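# Set a snap trap using three robot arms

## Task

Arms are mounted on the tabletop at roughly (scene frame, metres, heading in degrees counter-clockwise from +x): arm1 at x=-0.06 y=-0.43 z=+0.72 heading +90; arm2 at x=-0.50 y=+0.00 z=+0.72 heading +0; arm3 at x=+0.58 y=+0.00 z=+0.72 heading +180. Set the snap trap: swing the hammer across to the opposite side so the hold-down bar keeps it there, and tip the yellow pedal up until its catch lip rests over the bar's tip. The trap must end lying flat on the table, and everything must stay set without any robot holding it. Any number of arms may be used. Finally release and move the arms away.

## Robot and tools

Robots: three identical i2rt Big YAM arms named arm1, arm2 and arm3. Each has six joints, a two-finger gripper and a wrist camera. Their mounting points and headings are given in the task. Two cameras are fixed in the room: cam_high and cam_low. The wrist cameras are arm1_cam_wrist, arm2_cam_wrist and arm3_cam_wrist.

Frame: one shared scene frame. The origin is on the floor and +z points up; the tabletop is near z=0.72 m. The hand point lies midway between the fingertips. The hand's z axis runs along the fingers, and the fingers close along its y axis. A hand reaches roughly 1.0 m from its joint-1 axis.

execute_actions(actions, cameras): actions is a list holding exactly one action, or an empty list to get only the state and images. The action is an object keyed by robot name. Each robot entry has a single field, "joints", which maps joint names to absolute targets (not offsets).
- joint1_rad: -2.879 to 2.879 rad, tolerance 0.045. Turns the arm about its base; positive is counter-clockwise seen from above; 0 points along the base's heading.
- joint2_rad: 0 to 3.141, tolerance 0.14. Shoulder; 0 means the upper arm points backward, roughly level; increasing raises it and then brings it forward.
- joint3_rad: 0 to 3.019, tolerance 0.09. Elbow; 0 is fully folded; increasing opens it.
- joint4_rad: -1.692 to 1.57, tolerance 0.055. Hand pitch; positive tilts the fingers up.
- joint5_rad: -1.57 to 1.57, tolerance 0.03. Sideways hand swing; positive goes to the arm's right.
- joint6_rad: -2.094 to 2.094, tolerance 0.035. Hand roll; positive is clockwise when viewed from behind the hand.
- gripper_m: 0 to 0.093 m, tolerance 0.003. Fingertip gap; grip force is roughly 50-62 N per pad.
All motions named in one action begin together but may finish at different times. Joints run at different speeds, so the hand can sweep wide between postures. An action lasts at most 15 s. A joint or robot left out of an action can still be driving toward an earlier target. An unknown key or an out-of-range number rejects the whole call, and nothing moves. cameras is a list of camera names, or "all"; omitting it or passing null also means all, [] means none, and an unknown name rejects the call. Example: {"arm1": {"joints": {"gripper_m": 0.05}}, "arm2": {"joints": {"joint1_rad": 0.3}}}.

wait(seconds): 0 to 10. Commands nothing new, lets the simulation run, and returns state plus images.

zoom_image(camera, region): a closer view of a camera's latest full image. region is [x0, y0, x1, y1] in pixels, origin at the top-left, at most 504x504. Room cameras are 896x504; wrist cameras are 504x504 fisheye.

finished_scene(scene): ends scene 1 or 2 and reports whether the task succeeded. It cannot be undone. The result also describes the next scene's task.

Result lines: joint_positions gives the current angles. The "pictures" line lists the returned images in order. joint_status reports how each commanded motion ended:
- "off_target": the joint stopped short and may still be pushing.
- "contact_stop" or "time_out": the joint holds where it stopped. After time_out a joint can keep a target (at most 0.375, 0.375, 0.113, 0.225, 0.075, 0.3 rad from its position for joints 1-6) and continue to push. To relieve this, send it its reported position.
- "joint command not followed", with a cause line: a self- or inter-arm collision check held back that arm's joint targets; the gripper target still runs. Withheld joints show "not_followed" and may be retried on later actions.
- "on_its_own": behaviour you did not command; "held at" is the held target, not the actual position.
- A MOTOR HOT line appears at 85 °C. An OVER-TEMPERATURE FAULT at 100 °C makes that arm go limp and fall; its joints then read "limit_stop_at_motor_heat", and the target should be sent again. After any stop, later execute_actions, wait and finished_scene calls in the same reply are skipped.

Calibration: camera intrinsics and T_world_to_cam are given as OpenCV-style values. They may be off by about 2.3 degrees and 9 mm. Wrist camera poses follow from joint readings and carry extra error.

Cautions: the arms keep pushing after contact and can push hard. Sustained pushing heats motors, and a load held up sinks over time. A hard squeeze between two robots fails the run, and a hard collision may fail it. The collision check ignores fingers, gripper housings and wrist cameras and can react too late. Nothing may be knocked off or out of the work area. Avoid drops, slips, slams and forceful shoves. The simulation keeps running while you think, and the robot holds its last command meanwhile. Before finishing, confirm that the hammer, bar and pedal stay latched with no arm touching them, open the grippers, and move all arms clear.

Each tool is called after "Call:" by a JSON object that holds its "name" and its "arguments".

## Session

Call:
{"name": "execute_actions", "arguments": {"actions": []}}

Scene clock: 0.00 s.
Motor temperatures (°C, as the motors report them): arm1=[27 25 26 27 28 25] | arm2=[28 26 25 26 27 25] | arm3=[28 27 26 25 27 24]
arm1.joint_positions: joint1_rad=+0.001 joint2_rad=+0.454 joint3_rad=+1.479 joint4_rad=-1.526 joint5_rad=-0.001 joint6_rad=+0.012 gripper_m=+0.095
arm1.joint_status: not commanded
arm1.hand: x=-0.0490 y=-0.3049 z=+1.3467 quat_wxyz=(-0.361, +0.592, -0.624, -0.360) (m; scene frame)
arm2.joint_positions: joint1_rad=+0.010 joint2_rad=+0.437 joint3_rad=+1.449 joint4_rad=-1.521 joint5_rad=+0.000 joint6_rad=-0.007 gripper_m=+0.095
arm2.joint_status: not commanded
arm2.hand: x=-0.3716 y=+0.0075 z=+1.3304 quat_wxyz=(-0.503, +0.019, -0.864, -0.004) (m; scene frame)
arm3.joint_positions: joint1_rad=-0.010 joint2_rad=+0.436 joint3_rad=+1.467 joint4_rad=-1.532 joint5_rad=-0.016 joint6_rad=-0.003 gripper_m=+0.094
arm3.joint_status: not commanded
arm3.hand: x=+0.4609 y=+0.0072 z=+1.2946 quat_wxyz=(-0.010, -0.860, +0.002, +0.510) (m; scene frame)
pictures: arm1_cam_wrist, arm2_cam_wrist, arm3_cam_wrist, cam_high, cam_low
Images, in order (width x height): arm1_cam_wrist 504x504, arm2_cam_wrist 504x504, arm3_cam_wrist 504x504, cam_high 896x504, cam_low 896x504.

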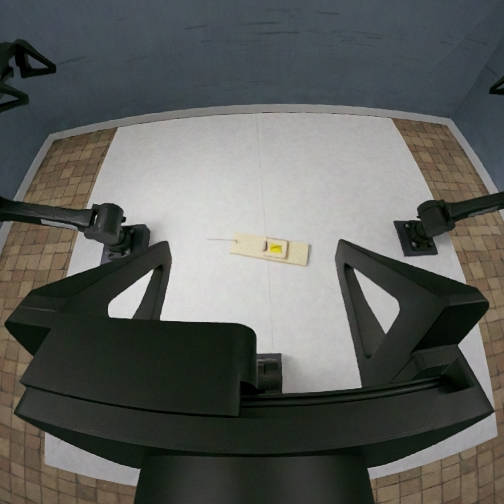

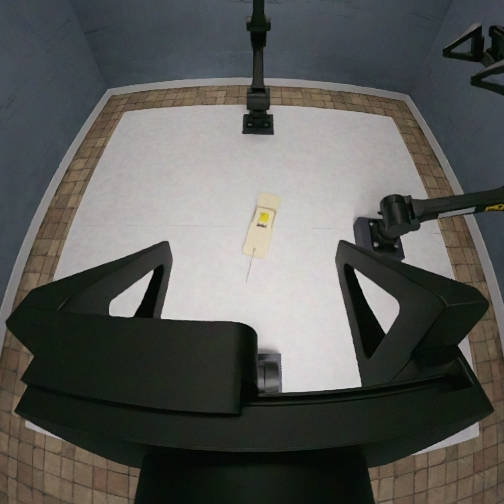

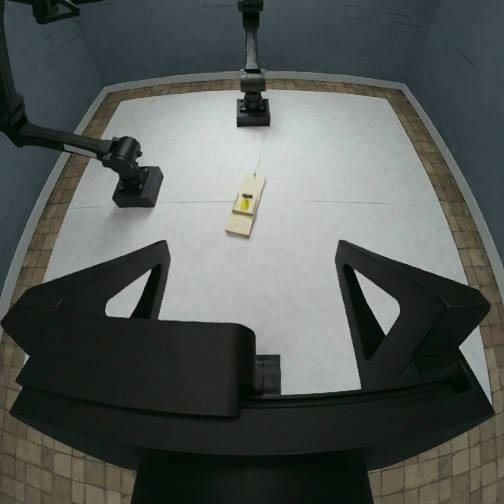

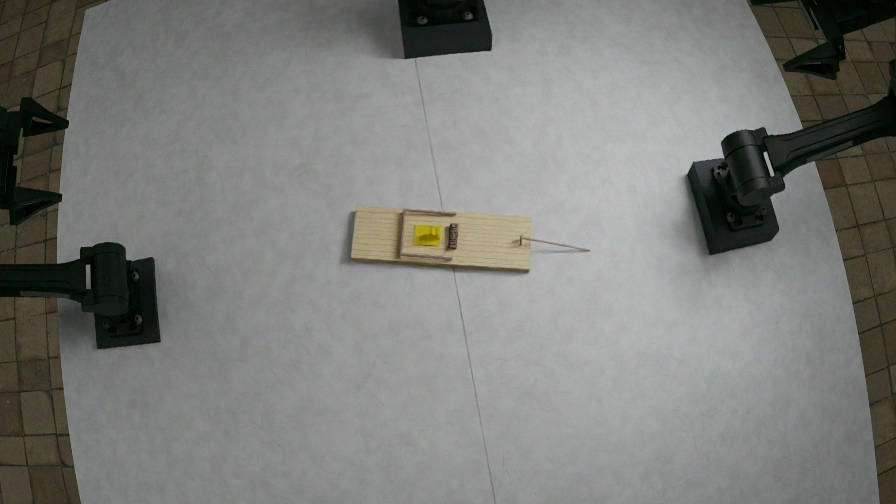

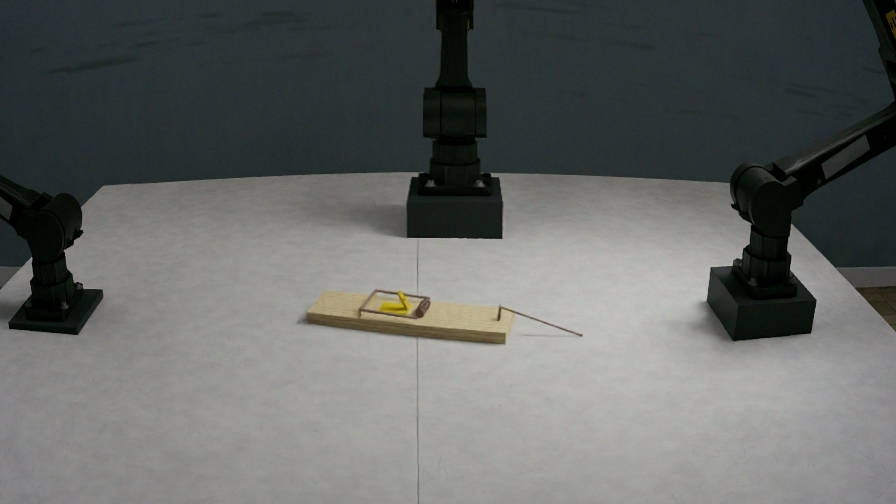

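Call:
{"name": "zoom_image", "arguments": {"camera": "cam_high", "region": [330, 170, 610, 310]}}

Call:
{"name": "zoom_image", "arguments": {"camera": "cam_low", "region": [290, 260, 600, 370]}}

Region (330, 170, 610, 310) of cam_high's 896x504 image, scaled by 1.800, with more detail than that image has.

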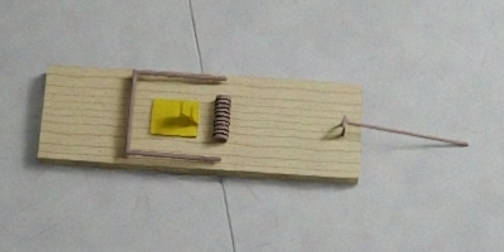

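Region (290, 260, 600, 370) of cam_low's 896x504 image, scaled by 1.626, with more detail than that image has; it fills the top 179 rows of this view, and the rest is white.

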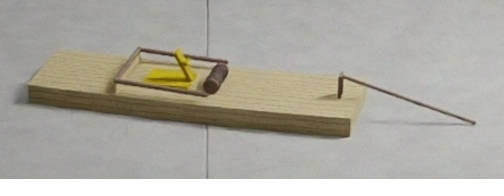

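Call:
{"name": "execute_actions", "arguments": {"actions": [{"arm1":{"joints":{"joint4_rad":-0.7}},"arm2":{"joints":{"joint3_rad":0.8}},"arm3":{"joints":{"joint2_rad":1.1}}}], "cameras": []}}

Scene clock: 56.57 s.
Motor temperatures (°C, as the motors report them): arm1=[27 25 28 27 28 25] | arm2=[28 26 28 26 27 25] | arm3=[28 27 28 25 27 24]
arm1.joint_positions: joint1_rad=+0.001 joint2_rad=+0.454 joint3_rad=+1.479 joint4_rad=-0.722 joint5_rad=-0.001 joint6_rad=+0.012 gripper_m=+0.095
arm1.joint_status: all done
arm1.hand: x=-0.0462 y=-0.2858 z=+1.5381 quat_wxyz=(-0.574, +0.406, -0.432, -0.566) (m; scene frame)
arm2.joint_positions: joint1_rad=+0.010 joint2_rad=+0.436 joint3_rad=+0.799 joint4_rad=-1.521 joint5_rad=+0.000 joint6_rad=-0.007 gripper_m=+0.095
arm2.joint_status: all done
arm2.hand: x=-0.3355 y=+0.0067 z=+1.0364 quat_wxyz=(-0.202, +0.020, -0.979, +0.001) (m; scene frame)
arm3.joint_positions: joint1_rad=-0.010 joint2_rad=+1.102 joint3_rad=+1.467 joint4_rad=-1.532 joint5_rad=-0.016 joint6_rad=-0.003 gripper_m=+0.094
arm3.joint_status: all done
arm3.hand: x=+0.2155 y=+0.0073 z=+1.1425 quat_wxyz=(-0.014, -0.980, +0.003, +0.201) (m; scene frame)
pictures: none
No camera images: the call's "cameras" was empty. Leave "cameras" out to get every camera's image.

Call:
{"name": "execute_actions", "arguments": {"actions": [{"arm1":{"joints":{"joint1_rad":-0.2,"joint2_rad":1.3,"joint3_rad":0.535,"joint4_rad":-0.28,"joint5_rad":-0.05,"joint6_rad":-0.09,"gripper_m":0.03}},"arm3":{"joints":{"joint1_rad":0.22,"joint2_rad":1.49,"joint3_rad":0.83,"joint4_rad":-0.425,"joint5_rad":0.213,"joint6_rad":0.385}}}]}}

Scene clock: 108.30 s.
Motor temperatures (°C, as the motors report them): arm1=[27 25 28 27 28 25] | arm2=[28 26 30 26 27 25] | arm3=[28 27 30 25 27 24]
arm1.joint_positions: joint1_rad=-0.196 joint2_rad=+1.299 joint3_rad=+0.544 joint4_rad=-0.299 joint5_rad=-0.049 joint6_rad=-0.082 gripper_m=+0.030
arm1.joint_status: all done
arm1.hand: x=+0.0213 y=-0.0535 z=+0.8180 quat_wxyz=(-0.189, +0.634, -0.730, -0.173) (m; scene frame)
arm2.joint_positions: joint1_rad=+0.010 joint2_rad=+0.436 joint3_rad=+0.799 joint4_rad=-1.521 joint5_rad=+0.000 joint6_rad=-0.007 gripper_m=+0.095
arm2.joint_status: not commanded
arm2.hand: x=-0.3355 y=+0.0067 z=+1.0364 quat_wxyz=(-0.202, +0.020, -0.979, +0.001) (m; scene frame)
arm3.joint_positions: joint1_rad=+0.221 joint2_rad=+1.498 joint3_rad=+0.827 joint4_rad=-0.443 joint5_rad=+0.210 joint6_rad=+0.373 gripper_m=+0.094
arm3.joint_status: all done
arm3.hand: x=+0.1155 y=-0.0667 z=+0.7927 quat_wxyz=(+0.025, -0.964, +0.098, +0.245) (m; scene frame)
pictures: arm1_cam_wrist, arm2_cam_wrist, arm3_cam_wrist, cam_high, cam_low
camera_calibration (this result's frames):
arm1_cam_wrist: T_world_to_cam=[[0.989107, -0.14705, -0.00660491, -0.0209256], [-0.145488, -0.98345, 0.107983, -0.132962], [-0.0223744, -0.105845, -0.994131, 0.933817], [0, 0, 0, 1]] pos_world=[0.0222469, -0.0349983, 0.942556]
arm2_cam_wrist: T_world_to_cam=[[0.0248001, -0.999692, -0.0000293365, 0.0141847], [-0.977371, -0.0242525, 0.210139, -0.536615], [-0.210075, -0.00518279, -0.977672, 1.06933], [0, 0, 0, 1]] pos_world=[-0.300185, 0.00670822, 1.15822]
arm3_cam_wrist: T_world_to_cam=[[0.20519, 0.978661, 0.0109474, 0.0319035], [0.970258, -0.204871, 0.128943, -0.218912], [0.128435, -0.0158361, -0.991592, 0.89353], [0, 0, 0, 1]] pos_world=[0.0910947, -0.0619214, 0.913895]
Images, in order (width x height): arm1_cam_wrist 504x504, arm2_cam_wrist 504x504, arm3_cam_wrist 504x504, cam_high 896x504, cam_low 896x504.

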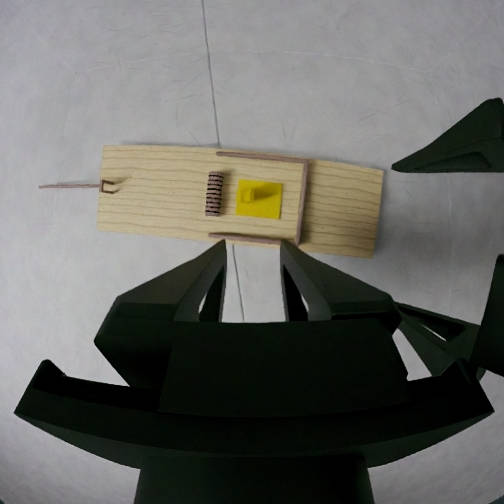

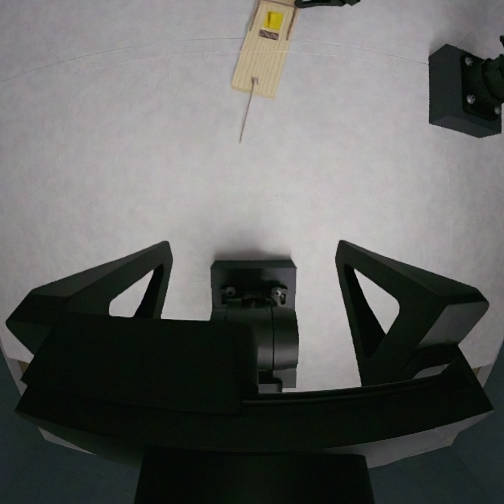

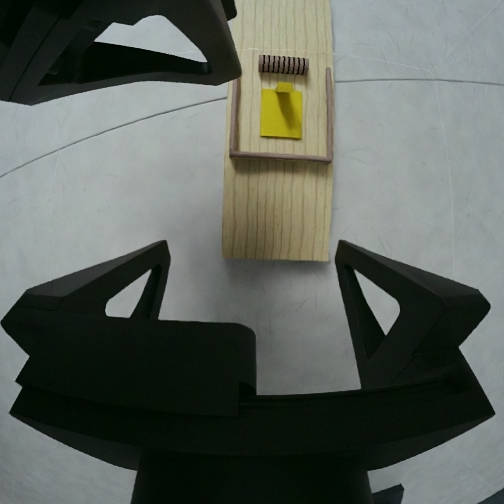

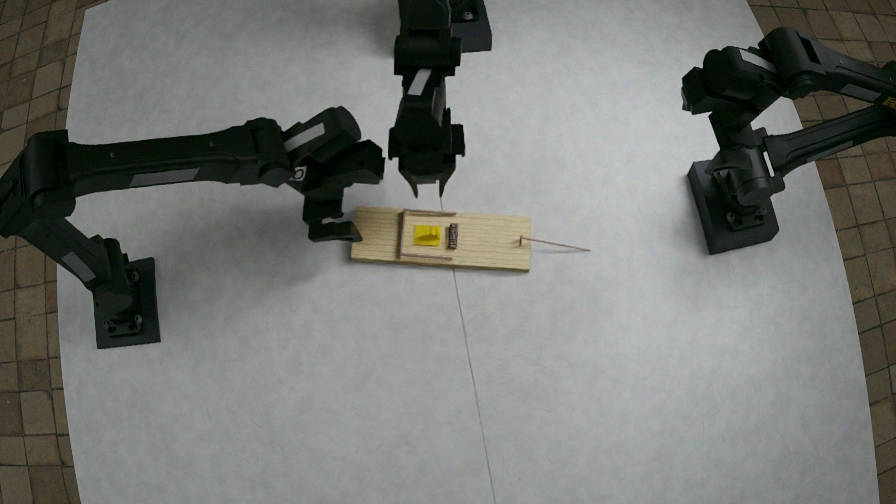

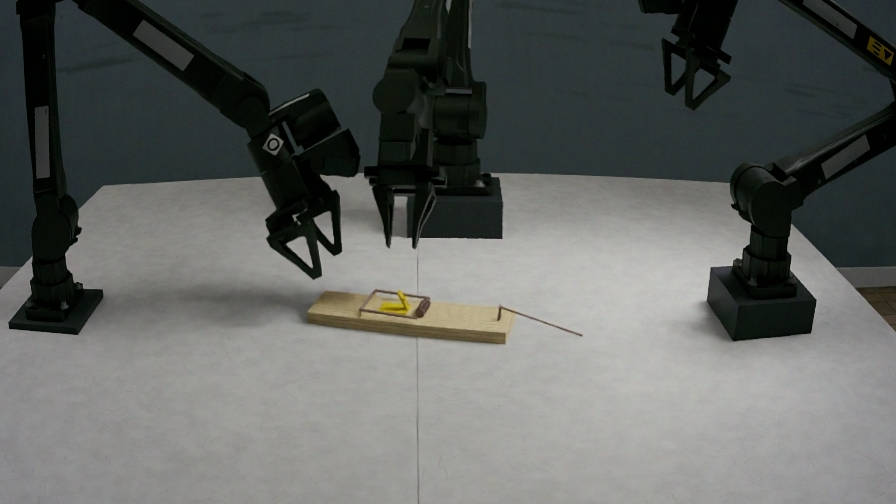

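Call:
{"name": "execute_actions", "arguments": {"actions": [{"arm1":{"joints":{"joint1_rad":-0.05}},"arm3":{"joints":{"joint1_rad":0.226,"joint3_rad":0.49,"joint4_rad":0.6,"joint5_rad":0.385,"joint6_rad":0.236}}}], "cameras": []}}

Call:
{"name": "execute_actions", "arguments": {"actions": [{"arm3":{"joints":{"joint2_rad":1.66}}}], "cameras": ["arm3_cam_wrist","cam_low"]}}

Scene clock: 134.80 s.
Motor temperatures (°C, as the motors report them): arm1=[27 25 28 27 28 25] | arm2=[28 26 30 26 27 25] | arm3=[28 27 29 25 27 24]
arm1.joint_positions: joint1_rad=-0.046 joint2_rad=+1.299 joint3_rad=+0.544 joint4_rad=-0.299 joint5_rad=-0.050 joint6_rad=-0.083 gripper_m=+0.030
arm1.joint_status: all done
arm1.hand: x=-0.0357 y=-0.0457 z=+0.8186 quat_wxyz=(-0.176, +0.687, -0.680, -0.187) (m; scene frame)
arm2.joint_positions: joint1_rad=+0.010 joint2_rad=+0.436 joint3_rad=+0.799 joint4_rad=-1.521 joint5_rad=+0.000 joint6_rad=-0.007 gripper_m=+0.095
arm2.joint_status: not commanded
arm2.hand: x=-0.3355 y=+0.0067 z=+1.0364 quat_wxyz=(-0.202, +0.020, -0.979, +0.001) (m; scene frame)
arm3.joint_positions: joint1_rad=+0.221 joint2_rad=+1.492 joint3_rad=+0.481 joint4_rad=+0.577 joint5_rad=+0.383 joint6_rad=+0.248 gripper_m=+0.094
arm3.joint_status: all done
arm3.hand: x=+0.1028 y=-0.0400 z=+0.8254 quat_wxyz=(+0.027, -0.826, +0.117, +0.551) (m; scene frame)
pictures: none
No camera images: the call's "cameras" was empty. Leave "cameras" out to get every camera's image.

Scene clock: 135.63 s.
Motor temperatures (°C, as the motors report them): arm1=[27 25 28 27 28 25] | arm2=[28 26 30 26 27 25] | arm3=[28 27 29 25 27 24]
arm1.joint_positions: joint1_rad=-0.046 joint2_rad=+1.299 joint3_rad=+0.544 joint4_rad=-0.299 joint5_rad=-0.050 joint6_rad=-0.083 gripper_m=+0.030
arm1.joint_status: not commanded
arm1.hand: x=-0.0357 y=-0.0457 z=+0.8186 quat_wxyz=(-0.176, +0.687, -0.680, -0.187) (m; scene frame)
arm2.joint_positions: joint1_rad=+0.010 joint2_rad=+0.436 joint3_rad=+0.799 joint4_rad=-1.521 joint5_rad=+0.000 joint6_rad=-0.007 gripper_m=+0.095
arm2.joint_status: not commanded
arm2.hand: x=-0.3355 y=+0.0067 z=+1.0364 quat_wxyz=(-0.202, +0.020, -0.979, +0.001) (m; scene frame)
arm3.joint_positions: joint1_rad=+0.221 joint2_rad=+1.669 joint3_rad=+0.481 joint4_rad=+0.591 joint5_rad=+0.384 joint6_rad=+0.250 gripper_m=+0.094
arm3.joint_status: all done
arm3.hand: x=+0.1146 y=-0.0384 z=+0.7492 quat_wxyz=(+0.050, -0.866, +0.105, +0.486) (m; scene frame)
pictures: arm3_cam_wrist, cam_low
camera_calibration (this result's frames):
arm3_cam_wrist: T_world_to_cam=[[0.238835, 0.971034, -0.00706872, 0.0142144], [0.896188, -0.223217, -0.383433, 0.184999], [-0.373905, 0.0852424, -0.923542, 0.861383], [0, 0, 0, 1]] pos_world=[0.152887, -0.0459341, 0.866558]
Images, in order (width x height): arm3_cam_wrist 504x504, cam_low 896x504.

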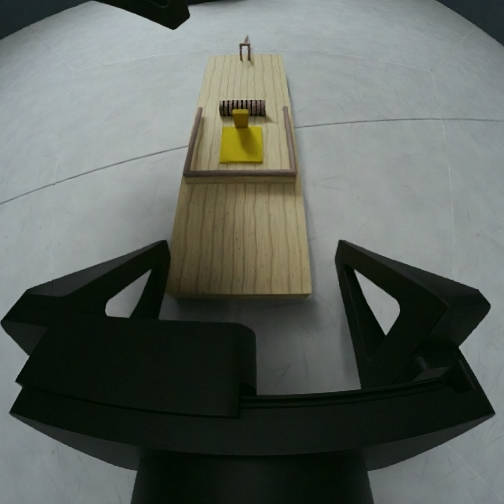

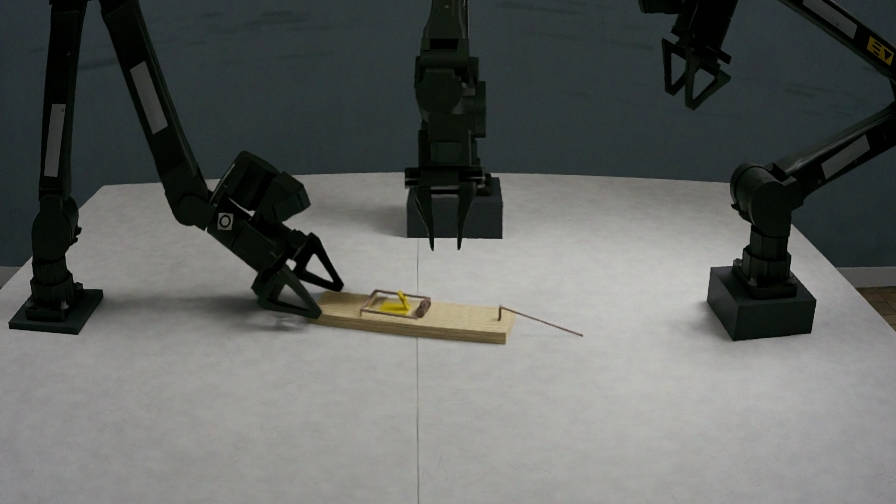

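Call:
{"name": "execute_actions", "arguments": {"actions": [{"arm3":{"joints":{"joint1_rad":0.245}}}], "cameras": []}}

Call:
{"name": "execute_actions", "arguments": {"actions": [{"arm3":{"joints":{"joint2_rad":1.715,"joint3_rad":0.505}}}], "cameras": ["arm3_cam_wrist","cam_low"]}}

Scene clock: 143.70 s.
Motor temperatures (°C, as the motors report them): arm1=[27 25 28 27 28 25] | arm2=[28 26 30 26 27 25] | arm3=[28 27 29 25 27 24]
arm1.joint_positions: joint1_rad=-0.046 joint2_rad=+1.299 joint3_rad=+0.544 joint4_rad=-0.299 joint5_rad=-0.050 joint6_rad=-0.083 gripper_m=+0.030
arm1.joint_status: not commanded
arm1.hand: x=-0.0357 y=-0.0457 z=+0.8186 quat_wxyz=(-0.176, +0.687, -0.680, -0.187) (m; scene frame)
arm2.joint_positions: joint1_rad=+0.010 joint2_rad=+0.436 joint3_rad=+0.799 joint4_rad=-1.521 joint5_rad=+0.000 joint6_rad=-0.007 gripper_m=+0.095
arm2.joint_status: not commanded
arm2.hand: x=-0.3355 y=+0.0067 z=+1.0364 quat_wxyz=(-0.202, +0.020, -0.979, +0.001) (m; scene frame)
arm3.joint_positions: joint1_rad=+0.232 joint2_rad=+1.669 joint3_rad=+0.481 joint4_rad=+0.591 joint5_rad=+0.384 joint6_rad=+0.248 gripper_m=+0.094
arm3.joint_status: all done
arm3.hand: x=+0.1150 y=-0.0432 z=+0.7493 quat_wxyz=(+0.048, -0.867, +0.100, +0.486) (m; scene frame)
pictures: none
No camera images: the call's "cameras" was empty. Leave "cameras" out to get every camera's image.

Scene clock: 144.33 s.
Motor temperatures (°C, as the motors report them): arm1=[27 25 28 27 28 25] | arm2=[28 26 30 26 27 25] | arm3=[28 27 29 25 27 24]
arm1.joint_positions: joint1_rad=-0.046 joint2_rad=+1.299 joint3_rad=+0.544 joint4_rad=-0.299 joint5_rad=-0.050 joint6_rad=-0.083 gripper_m=+0.030
arm1.joint_status: not commanded
arm1.hand: x=-0.0357 y=-0.0457 z=+0.8186 quat_wxyz=(-0.176, +0.687, -0.680, -0.187) (m; scene frame)
arm2.joint_positions: joint1_rad=+0.010 joint2_rad=+0.436 joint3_rad=+0.799 joint4_rad=-1.521 joint5_rad=+0.000 joint6_rad=-0.007 gripper_m=+0.095
arm2.joint_status: not commanded
arm2.hand: x=-0.3355 y=+0.0067 z=+1.0364 quat_wxyz=(-0.202, +0.020, -0.979, +0.001) (m; scene frame)
arm3.joint_positions: joint1_rad=+0.232 joint2_rad=+1.705 joint3_rad=+0.483 joint4_rad=+0.596 joint5_rad=+0.385 joint6_rad=+0.251 gripper_m=+0.094
arm3.joint_status: all done
arm3.hand: x=+0.1181 y=-0.0426 z=+0.7346 quat_wxyz=(+0.052, -0.874, +0.099, +0.474) (m; scene frame)
pictures: arm3_cam_wrist, cam_low
camera_calibration (this result's frames):
arm3_cam_wrist: T_world_to_cam=[[0.229551, 0.973278, 0.00600001, 0.0089837], [0.908979, -0.212174, -0.358804, 0.156123], [-0.347943, 0.0878178, -0.933394, 0.853896], [0, 0, 0, 1]] pos_world=[0.153132, -0.0506055, 0.852985]
Images, in order (width x height): arm3_cam_wrist 504x504, cam_low 896x504.

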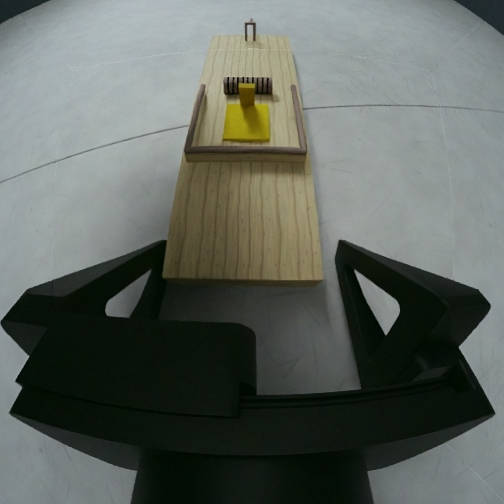

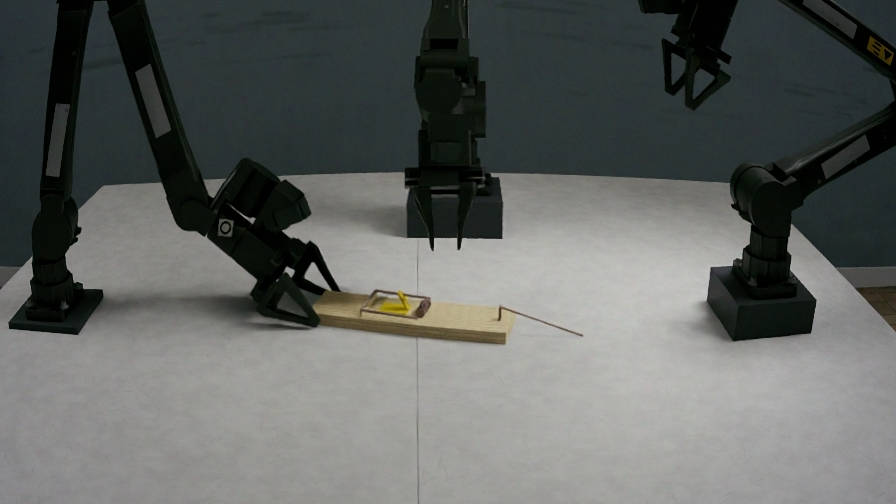

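Call:
{"name": "execute_actions", "arguments": {"actions": [{"arm3":{"joints":{"joint1_rad":0.255,"gripper_m":0.07}},"arm1":{"joints":{"joint1_rad":-0.265,"gripper_m":0.022}}}], "cameras": ["cam_high"]}}

Call:
{"name": "execute_actions", "arguments": {"actions": [{"arm1":{"joints":{"joint2_rad":1.46,"joint3_rad":0.57,"joint4_rad":-0.12}}}], "cameras": ["arm1_cam_wrist","arm3_cam_wrist","cam_low","cam_high"]}}

Scene clock: 160.17 s.
Motor temperatures (°C, as the motors report them): arm1=[27 25 28 27 28 25] | arm2=[28 26 30 26 27 25] | arm3=[28 27 29 25 27 24]
arm1.joint_positions: joint1_rad=-0.268 joint2_rad=+1.299 joint3_rad=+0.544 joint4_rad=-0.299 joint5_rad=-0.050 joint6_rad=-0.084 gripper_m=+0.022
arm1.joint_status: all done
arm1.hand: x=+0.0482 y=-0.0603 z=+0.8177 quat_wxyz=(-0.194, +0.608, -0.752, -0.166) (m; scene frame)
arm2.joint_positions: joint1_rad=+0.010 joint2_rad=+0.436 joint3_rad=+0.799 joint4_rad=-1.521 joint5_rad=+0.000 joint6_rad=-0.007 gripper_m=+0.095
arm2.joint_status: not commanded
arm2.hand: x=-0.3355 y=+0.0067 z=+1.0364 quat_wxyz=(-0.202, +0.020, -0.979, +0.001) (m; scene frame)
arm3.joint_positions: joint1_rad=+0.240 joint2_rad=+1.705 joint3_rad=+0.483 joint4_rad=+0.596 joint5_rad=+0.386 joint6_rad=+0.251 gripper_m=+0.079
arm3.joint_status: gripper_m off_target (ended at +0.079, target +0.070); the others done
arm3.hand: x=+0.1185 y=-0.0461 z=+0.7347 quat_wxyz=(+0.051, -0.874, +0.095, +0.474) (m; scene frame)
pictures: cam_high
Images, in order (width x height): cam_high 896x504.

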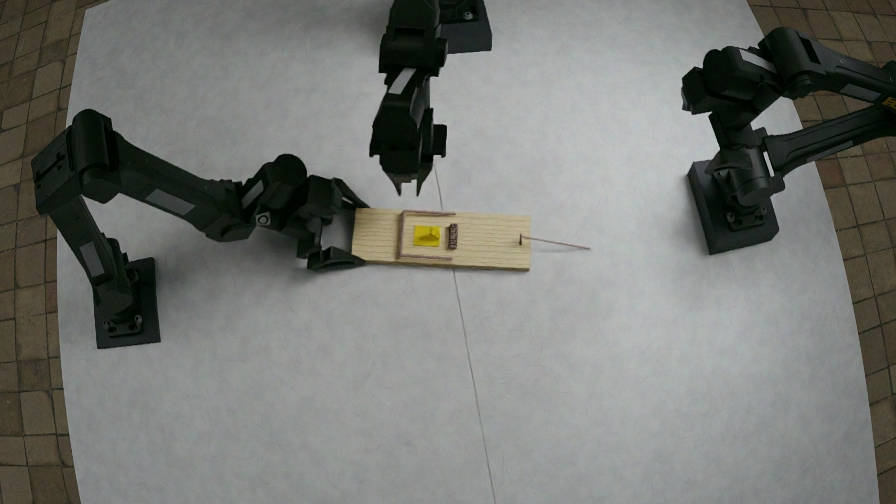

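Scene clock: 161.07 s.
Motor temperatures (°C, as the motors report them): arm1=[27 25 28 27 28 25] | arm2=[28 26 30 26 27 25] | arm3=[28 27 29 25 27 24]
arm1.joint_positions: joint1_rad=-0.268 joint2_rad=+1.464 joint3_rad=+0.544 joint4_rad=-0.139 joint5_rad=-0.050 joint6_rad=-0.084 gripper_m=+0.022
arm1.joint_status: all done
arm1.hand: x=+0.0524 y=-0.0456 z=+0.7757 quat_wxyz=(-0.192, +0.608, -0.752, -0.164) (m; scene frame)
arm2.joint_positions: joint1_rad=+0.010 joint2_rad=+0.436 joint3_rad=+0.799 joint4_rad=-1.521 joint5_rad=+0.000 joint6_rad=-0.007 gripper_m=+0.095
arm2.joint_status: not commanded
arm2.hand: x=-0.3355 y=+0.0067 z=+1.0364 quat_wxyz=(-0.202, +0.020, -0.979, +0.001) (m; scene frame)
arm3.joint_positions: joint1_rad=+0.240 joint2_rad=+1.705 joint3_rad=+0.483 joint4_rad=+0.596 joint5_rad=+0.386 joint6_rad=+0.251 gripper_m=+0.079
arm3.joint_status: not commanded
arm3.hand: x=+0.1185 y=-0.0461 z=+0.7347 quat_wxyz=(+0.051, -0.874, +0.095, +0.474) (m; scene frame)
pictures: arm1_cam_wrist, arm3_cam_wrist, cam_high, cam_low
camera_calibration (this result's frames):
arm1_cam_wrist: T_world_to_cam=[[0.976199, -0.216753, -0.00734844, -0.0526556], [-0.214529, -0.970048, 0.113945, -0.116448], [-0.0318262, -0.109656, -0.99346, 0.893095], [0, 0, 0, 1]] pos_world=[0.0548446, -0.0264399, 0.900136]
arm3_cam_wrist: T_world_to_cam=[[0.222959, 0.974804, 0.00677958, 0.0125259], [0.910282, -0.205702, -0.359269, 0.155576], [-0.348822, 0.0862734, -0.933209, 0.854329], [0, 0, 0, 1]] pos_world=[0.153598, -0.0539138, 0.853077]
Images, in order (width x height): arm1_cam_wrist 504x504, arm3_cam_wrist 504x504, cam_high 896x504, cam_low 896x504.

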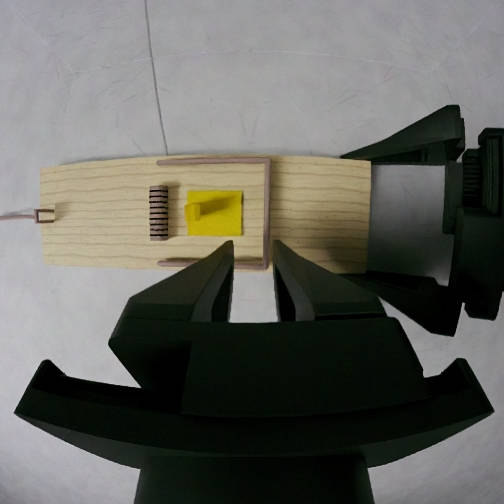

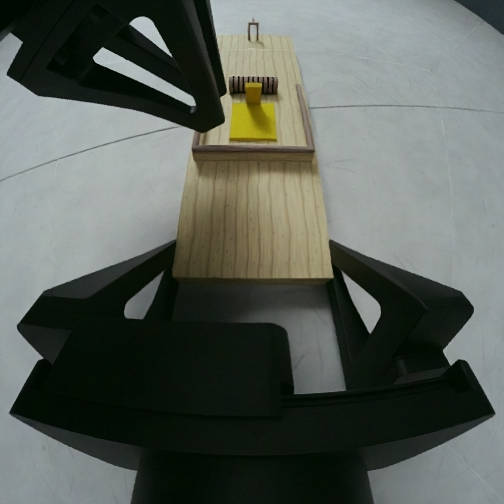

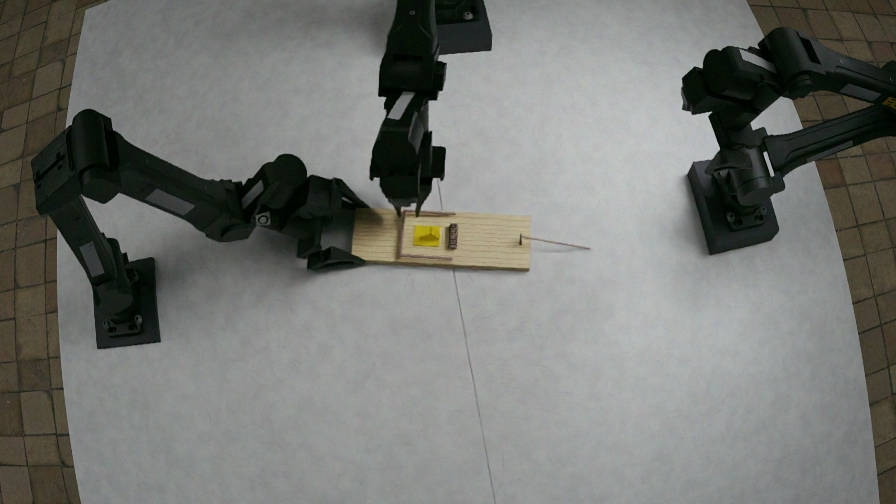

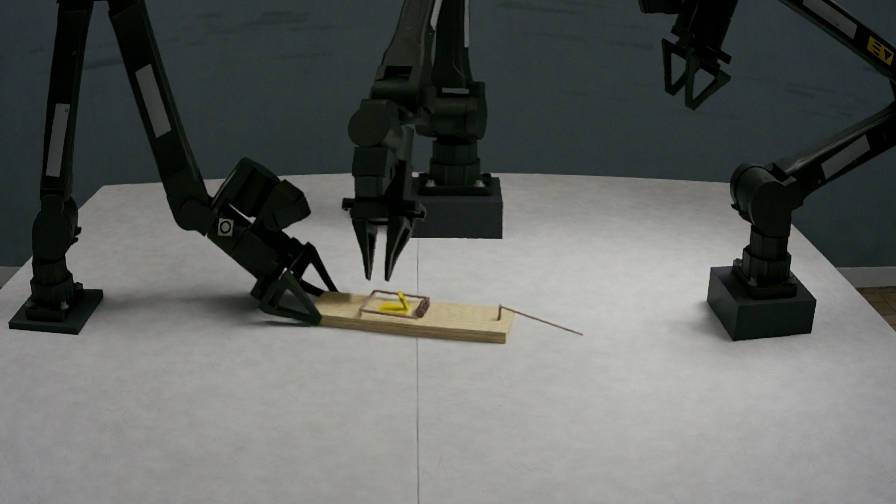

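Call:
{"name": "execute_actions", "arguments": {"actions": [{"arm1":{"joints":{"joint1_rad":-0.303,"joint2_rad":1.555,"joint3_rad":0.545,"joint4_rad":0.0}}}], "cameras": ["arm1_cam_wrist","arm3_cam_wrist","cam_low"]}}

Scene clock: 199.13 s.
Motor temperatures (°C, as the motors report them): arm1=[27 26 29 27 28 25] | arm2=[28 26 31 26 27 25] | arm3=[28 27 29 25 27 24]
arm1.joint_positions: joint1_rad=-0.299 joint2_rad=+1.554 joint3_rad=+0.544 joint4_rad=-0.020 joint5_rad=-0.050 joint6_rad=-0.084 gripper_m=+0.022
arm1.joint_status: all done
arm1.hand: x=+0.0680 y=-0.0375 z=+0.7555 quat_wxyz=(-0.207, +0.595, -0.758, -0.169) (m; scene frame)
arm2.joint_positions: joint1_rad=+0.010 joint2_rad=+0.436 joint3_rad=+0.799 joint4_rad=-1.521 joint5_rad=+0.000 joint6_rad=-0.007 gripper_m=+0.095
arm2.joint_status: not commanded
arm2.hand: x=-0.3355 y=+0.0067 z=+1.0364 quat_wxyz=(-0.202, +0.020, -0.979, +0.001) (m; scene frame)
arm3.joint_positions: joint1_rad=+0.240 joint2_rad=+1.705 joint3_rad=+0.483 joint4_rad=+0.596 joint5_rad=+0.386 joint6_rad=+0.251 gripper_m=+0.079
arm3.joint_status: not commanded
arm3.hand: x=+0.1185 y=-0.0461 z=+0.7347 quat_wxyz=(+0.051, -0.874, +0.095, +0.474) (m; scene frame)
pictures: arm1_cam_wrist, arm3_cam_wrist, cam_low
camera_calibration (this result's frames):
arm1_cam_wrist: T_world_to_cam=[[0.969019, -0.246941, -0.00474077, -0.0689842], [-0.245655, -0.965609, 0.0851613, -0.078938], [-0.0256075, -0.0813583, -0.996356, 0.877213], [0, 0, 0, 1]] pos_world=[0.0699188, -0.0218896, 0.880412]
arm3_cam_wrist: T_world_to_cam=[[0.222959, 0.974804, 0.00677958, 0.0125259], [0.910282, -0.205702, -0.359269, 0.155576], [-0.348822, 0.0862734, -0.933209, 0.854329], [0, 0, 0, 1]] pos_world=[0.153598, -0.0539138, 0.853077]
Images, in order (width x height): arm1_cam_wrist 504x504, arm3_cam_wrist 504x504, cam_low 896x504.

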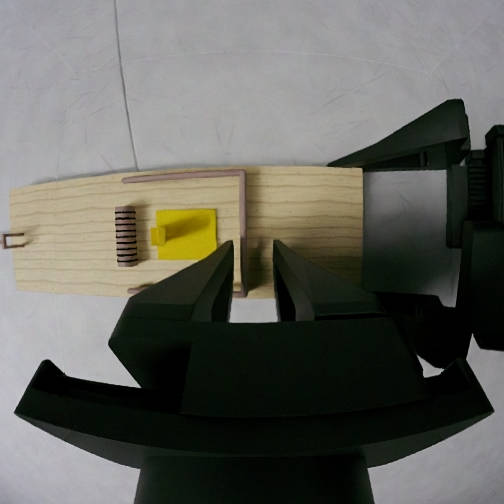

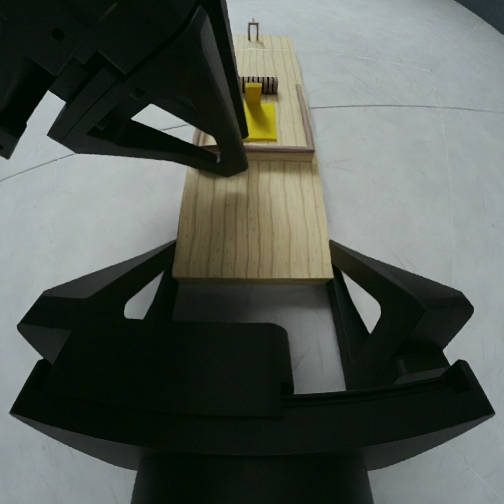

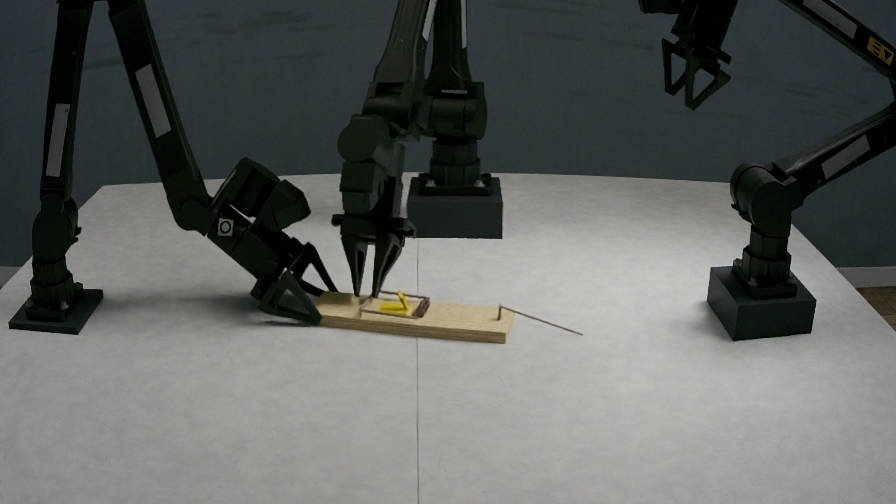

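Call:
{"name": "execute_actions", "arguments": {"actions": [{"arm1":{"joints":{"joint1_rad":-0.275,"joint4_rad":-0.085}}}], "cameras": ["arm1_cam_wrist","arm3_cam_wrist","cam_low"]}}

Call:
{"name": "zoom_image", "arguments": {"camera": "cam_low", "region": [300, 240, 460, 340]}}

Scene clock: 206.47 s.
Motor temperatures (°C, as the motors report them): arm1=[27 26 29 27 28 25] | arm2=[28 26 31 26 27 25] | arm3=[28 27 29 25 27 24]
arm1.joint_positions: joint1_rad=-0.281 joint2_rad=+1.554 joint3_rad=+0.544 joint4_rad=-0.064 joint5_rad=-0.050 joint6_rad=-0.084 gripper_m=+0.022
arm1.joint_status: all done
arm1.hand: x=+0.0582 y=-0.0442 z=+0.7502 quat_wxyz=(-0.188, +0.604, -0.758, -0.159) (m; scene frame)
arm2.joint_positions: joint1_rad=+0.010 joint2_rad=+0.436 joint3_rad=+0.799 joint4_rad=-1.521 joint5_rad=+0.000 joint6_rad=-0.007 gripper_m=+0.095
arm2.joint_status: not commanded
arm2.hand: x=-0.3355 y=+0.0067 z=+1.0364 quat_wxyz=(-0.202, +0.020, -0.979, +0.001) (m; scene frame)
arm3.joint_positions: joint1_rad=+0.240 joint2_rad=+1.705 joint3_rad=+0.483 joint4_rad=+0.596 joint5_rad=+0.386 joint6_rad=+0.251 gripper_m=+0.079
arm3.joint_status: not commanded
arm3.hand: x=+0.1185 y=-0.0461 z=+0.7347 quat_wxyz=(+0.051, -0.874, +0.095, +0.474) (m; scene frame)
pictures: arm1_cam_wrist, arm3_cam_wrist, cam_low
camera_calibration (this result's frames):
arm1_cam_wrist: T_world_to_cam=[[0.973178, -0.229905, -0.0082307, -0.0580126], [-0.226979, -0.965391, 0.128452, -0.120953], [-0.0374777, -0.123139, -0.991682, 0.86654], [0, 0, 0, 1]] pos_world=[0.0614786, -0.0234, 0.874391]
arm3_cam_wrist: T_world_to_cam=[[0.222959, 0.974804, 0.00677958, 0.0125259], [0.910282, -0.205702, -0.359269, 0.155576], [-0.348822, 0.0862734, -0.933209, 0.854329], [0, 0, 0, 1]] pos_world=[0.153598, -0.0539138, 0.853077]
Images, in order (width x height): arm1_cam_wrist 504x504, arm3_cam_wrist 504x504, cam_low 896x504.

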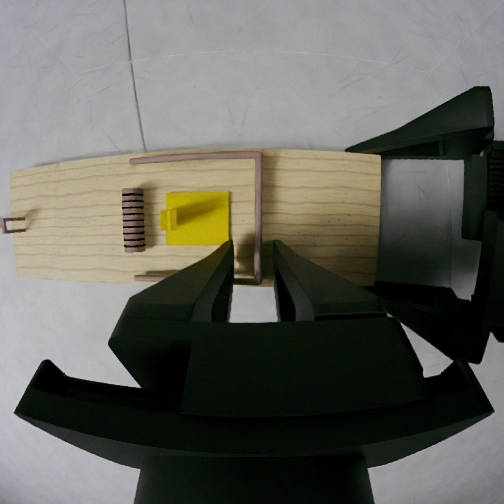

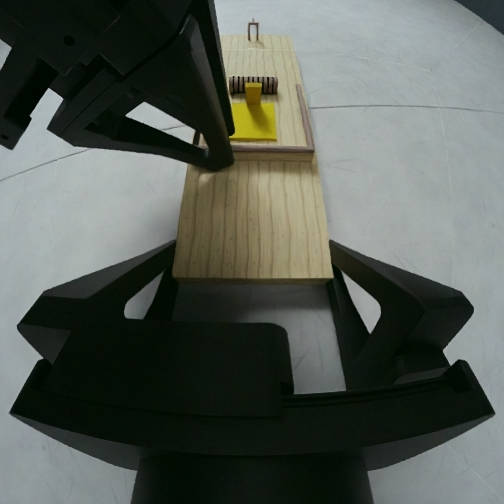

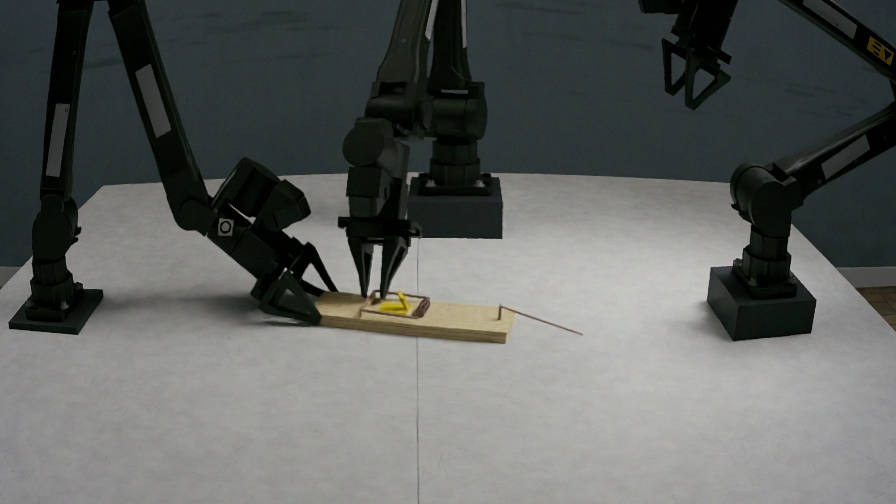

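Region (300, 240, 460, 340) of cam_low's 896x504 image, scaled by 3.150, with more detail than that image has; it fills the top 315 rows of this view, and the rest is white.

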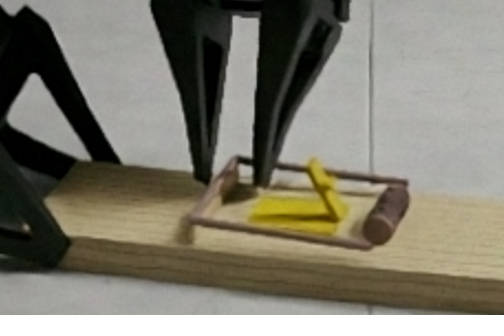

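Call:
{"name": "execute_actions", "arguments": {"actions": [{"arm1":{"joints":{"joint1_rad":-0.295,"joint2_rad":1.595,"gripper_m":0.017}}}], "cameras": ["cam_low"]}}

Call:
{"name": "execute_actions", "arguments": {"actions": [{"arm1":{"joints":{"gripper_m":0.0}}}], "cameras": ["arm1_cam_wrist","cam_low"]}}

Call:
{"name": "zoom_image", "arguments": {"camera": "cam_low", "region": [300, 240, 460, 340]}}

Scene clock: 213.70 s.
Motor temperatures (°C, as the motors report them): arm1=[27 26 29 27 28 25] | arm2=[28 26 31 26 27 25] | arm3=[28 27 29 25 27 24]
arm1.joint_positions: joint1_rad=-0.282 joint2_rad=+1.559 joint3_rad=+0.545 joint4_rad=-0.064 joint5_rad=-0.052 joint6_rad=-0.084 gripper_m=+0.017
arm1.joint_status: all done
arm1.hand: x=+0.0580 y=-0.0442 z=+0.7487 quat_wxyz=(-0.185, +0.604, -0.758, -0.159) (m; scene frame)
arm2.joint_positions: joint1_rad=+0.010 joint2_rad=+0.436 joint3_rad=+0.799 joint4_rad=-1.521 joint5_rad=+0.000 joint6_rad=-0.007 gripper_m=+0.095
arm2.joint_status: not commanded
arm2.hand: x=-0.3355 y=+0.0067 z=+1.0364 quat_wxyz=(-0.202, +0.020, -0.979, +0.001) (m; scene frame)
arm3.joint_positions: joint1_rad=+0.240 joint2_rad=+1.705 joint3_rad=+0.483 joint4_rad=+0.596 joint5_rad=+0.386 joint6_rad=+0.251 gripper_m=+0.079
arm3.joint_status: not commanded
arm3.hand: x=+0.1185 y=-0.0461 z=+0.7347 quat_wxyz=(+0.051, -0.874, +0.095, +0.474) (m; scene frame)
pictures: cam_low
Images, in order (width x height): cam_low 896x504.

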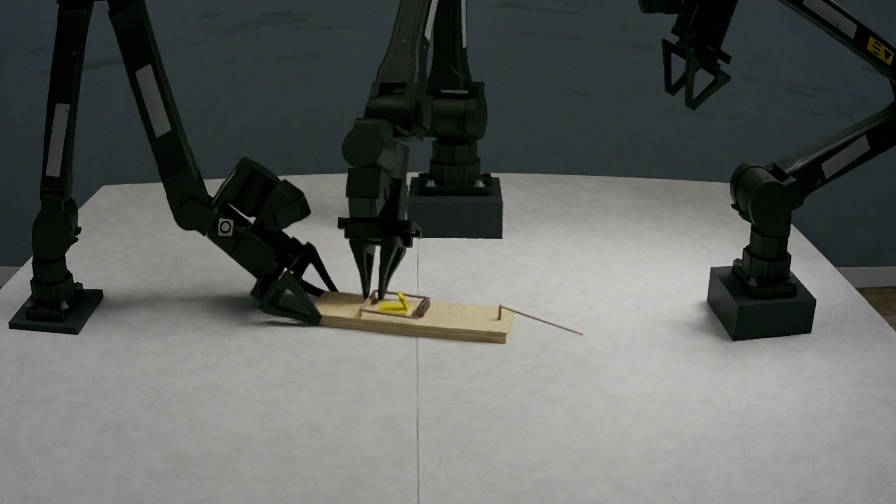

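Scene clock: 214.17 s.
Motor temperatures (°C, as the motors report them): arm1=[27 26 29 27 28 25] | arm2=[28 26 31 26 27 25] | arm3=[28 27 29 25 27 24]
arm1.joint_positions: joint1_rad=-0.289 joint2_rad=+1.561 joint3_rad=+0.546 joint4_rad=-0.064 joint5_rad=-0.051 joint6_rad=-0.084 gripper_m=+0.002
arm1.joint_status: all done
arm1.hand: x=+0.0609 y=-0.0446 z=+0.7486 quat_wxyz=(-0.186, +0.602, -0.760, -0.158) (m; scene frame)
arm2.joint_positions: joint1_rad=+0.010 joint2_rad=+0.436 joint3_rad=+0.799 joint4_rad=-1.521 joint5_rad=+0.000 joint6_rad=-0.007 gripper_m=+0.095
arm2.joint_status: not commanded
arm2.hand: x=-0.3355 y=+0.0067 z=+1.0364 quat_wxyz=(-0.202, +0.020, -0.979, +0.001) (m; scene frame)
arm3.joint_positions: joint1_rad=+0.241 joint2_rad=+1.706 joint3_rad=+0.483 joint4_rad=+0.596 joint5_rad=+0.386 joint6_rad=+0.251 gripper_m=+0.079
arm3.joint_status: not commanded
arm3.hand: x=+0.1186 y=-0.0467 z=+0.7345 quat_wxyz=(+0.050, -0.874, +0.095, +0.474) (m; scene frame)
pictures: arm1_cam_wrist, cam_low
camera_calibration (this result's frames):
arm1_cam_wrist: T_world_to_cam=[[0.971644, -0.236243, -0.00988134, -0.0596563], [-0.232912, -0.963474, 0.132173, -0.122876], [-0.0407453, -0.126124, -0.991177, 0.864649], [0, 0, 0, 1]] pos_world=[0.0645757, -0.0234289, 0.872672]
Images, in order (width x height): arm1_cam_wrist 504x504, cam_low 896x504.

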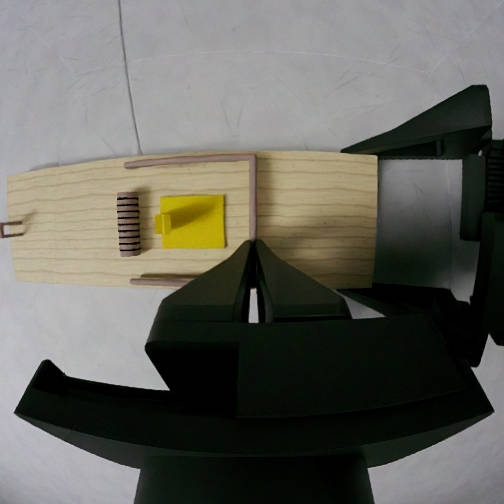

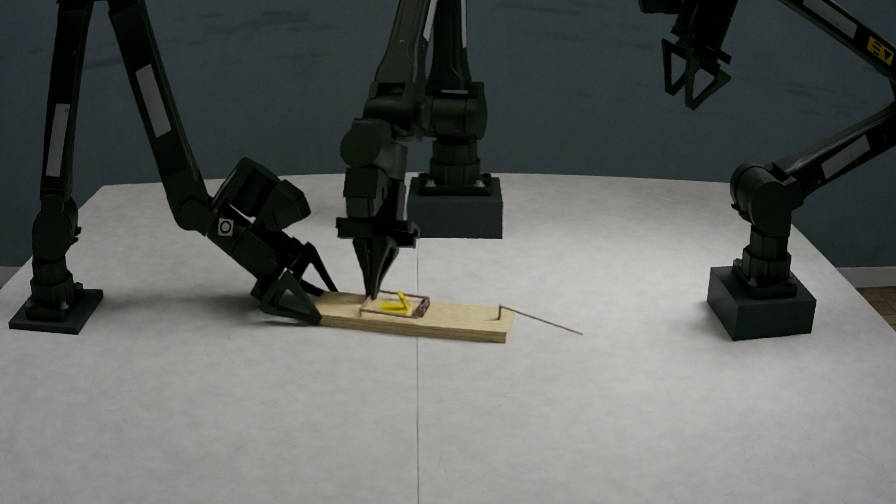

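Region (300, 240, 460, 340) of cam_low's 896x504 image, scaled by 3.150, with more detail than that image has; it fills the top 315 rows of this view, and the rest is white.

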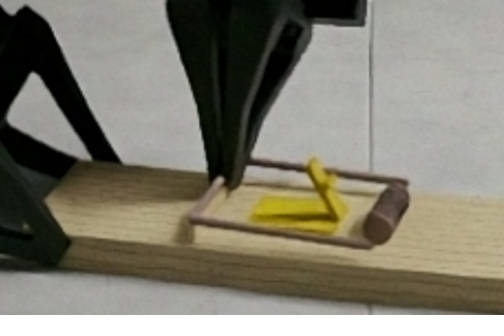

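Call:
{"name": "execute_actions", "arguments": {"actions": [{"arm1":{"joints":{"joint1_rad":-0.262,"joint2_rad":1.45,"joint3_rad":0.59,"joint4_rad":-0.215,"joint6_rad":-0.06}}}], "cameras": ["arm1_cam_wrist","cam_low"]}}

Scene clock: 256.13 s.
Motor temperatures (°C, as the motors report them): arm1=[27 26 28 27 28 25] | arm2=[28 26 32 26 27 25] | arm3=[28 27 29 25 27 24]
arm1.joint_positions: joint1_rad=-0.267 joint2_rad=+1.478 joint3_rad=+0.561 joint4_rad=-0.207 joint5_rad=-0.049 joint6_rad=-0.071 gripper_m=+0.002
arm1.joint_status: all done
arm1.hand: x=+0.0495 y=-0.0527 z=+0.7685 quat_wxyz=(-0.165, +0.608, -0.762, -0.148) (m; scene frame)
arm2.joint_positions: joint1_rad=+0.010 joint2_rad=+0.436 joint3_rad=+0.799 joint4_rad=-1.521 joint5_rad=+0.000 joint6_rad=-0.007 gripper_m=+0.095
arm2.joint_status: not commanded
arm2.hand: x=-0.3355 y=+0.0067 z=+1.0364 quat_wxyz=(-0.202, +0.020, -0.979, +0.001) (m; scene frame)
arm3.joint_positions: joint1_rad=+0.251 joint2_rad=+1.699 joint3_rad=+0.503 joint4_rad=+0.612 joint5_rad=+0.379 joint6_rad=+0.251 gripper_m=+0.079
arm3.joint_status: not commanded
arm3.hand: x=+0.1064 y=-0.0555 z=+0.7471 quat_wxyz=(+0.038, -0.865, +0.093, +0.491) (m; scene frame)
pictures: arm1_cam_wrist, cam_low
camera_calibration (this result's frames):
arm1_cam_wrist: T_world_to_cam=[[0.973747, -0.226933, -0.0178544, -0.0438468], [-0.220237, -0.959034, 0.178181, -0.171674], [-0.0575581, -0.169571, -0.983836, 0.875859], [0, 0, 0, 1]] pos_world=[0.0552993, -0.0260719, 0.891508]
Images, in order (width x height): arm1_cam_wrist 504x504, cam_low 896x504.

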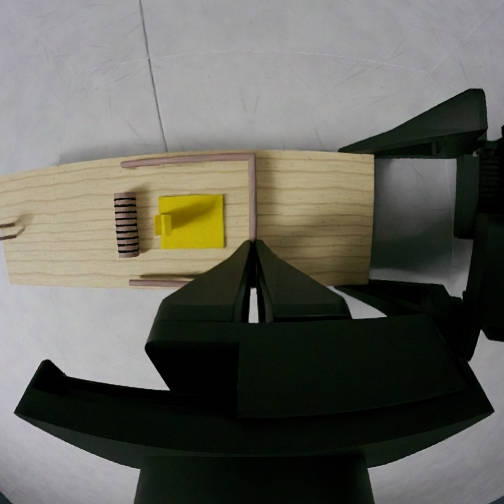

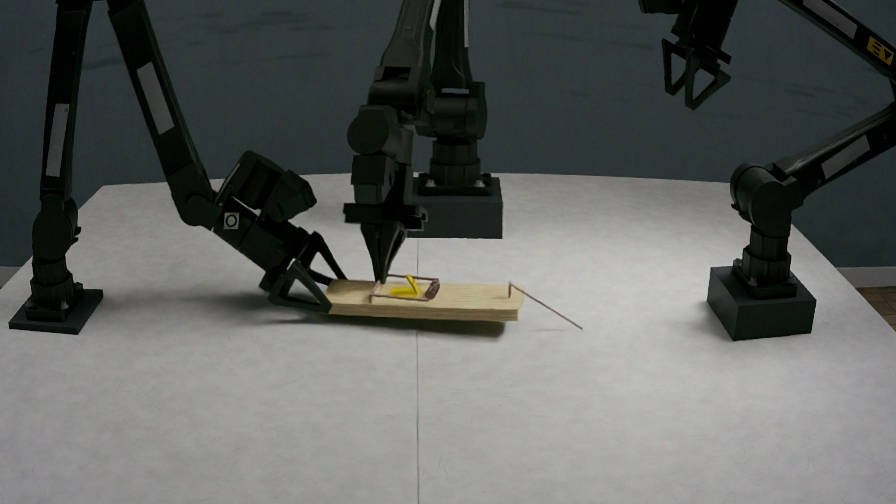

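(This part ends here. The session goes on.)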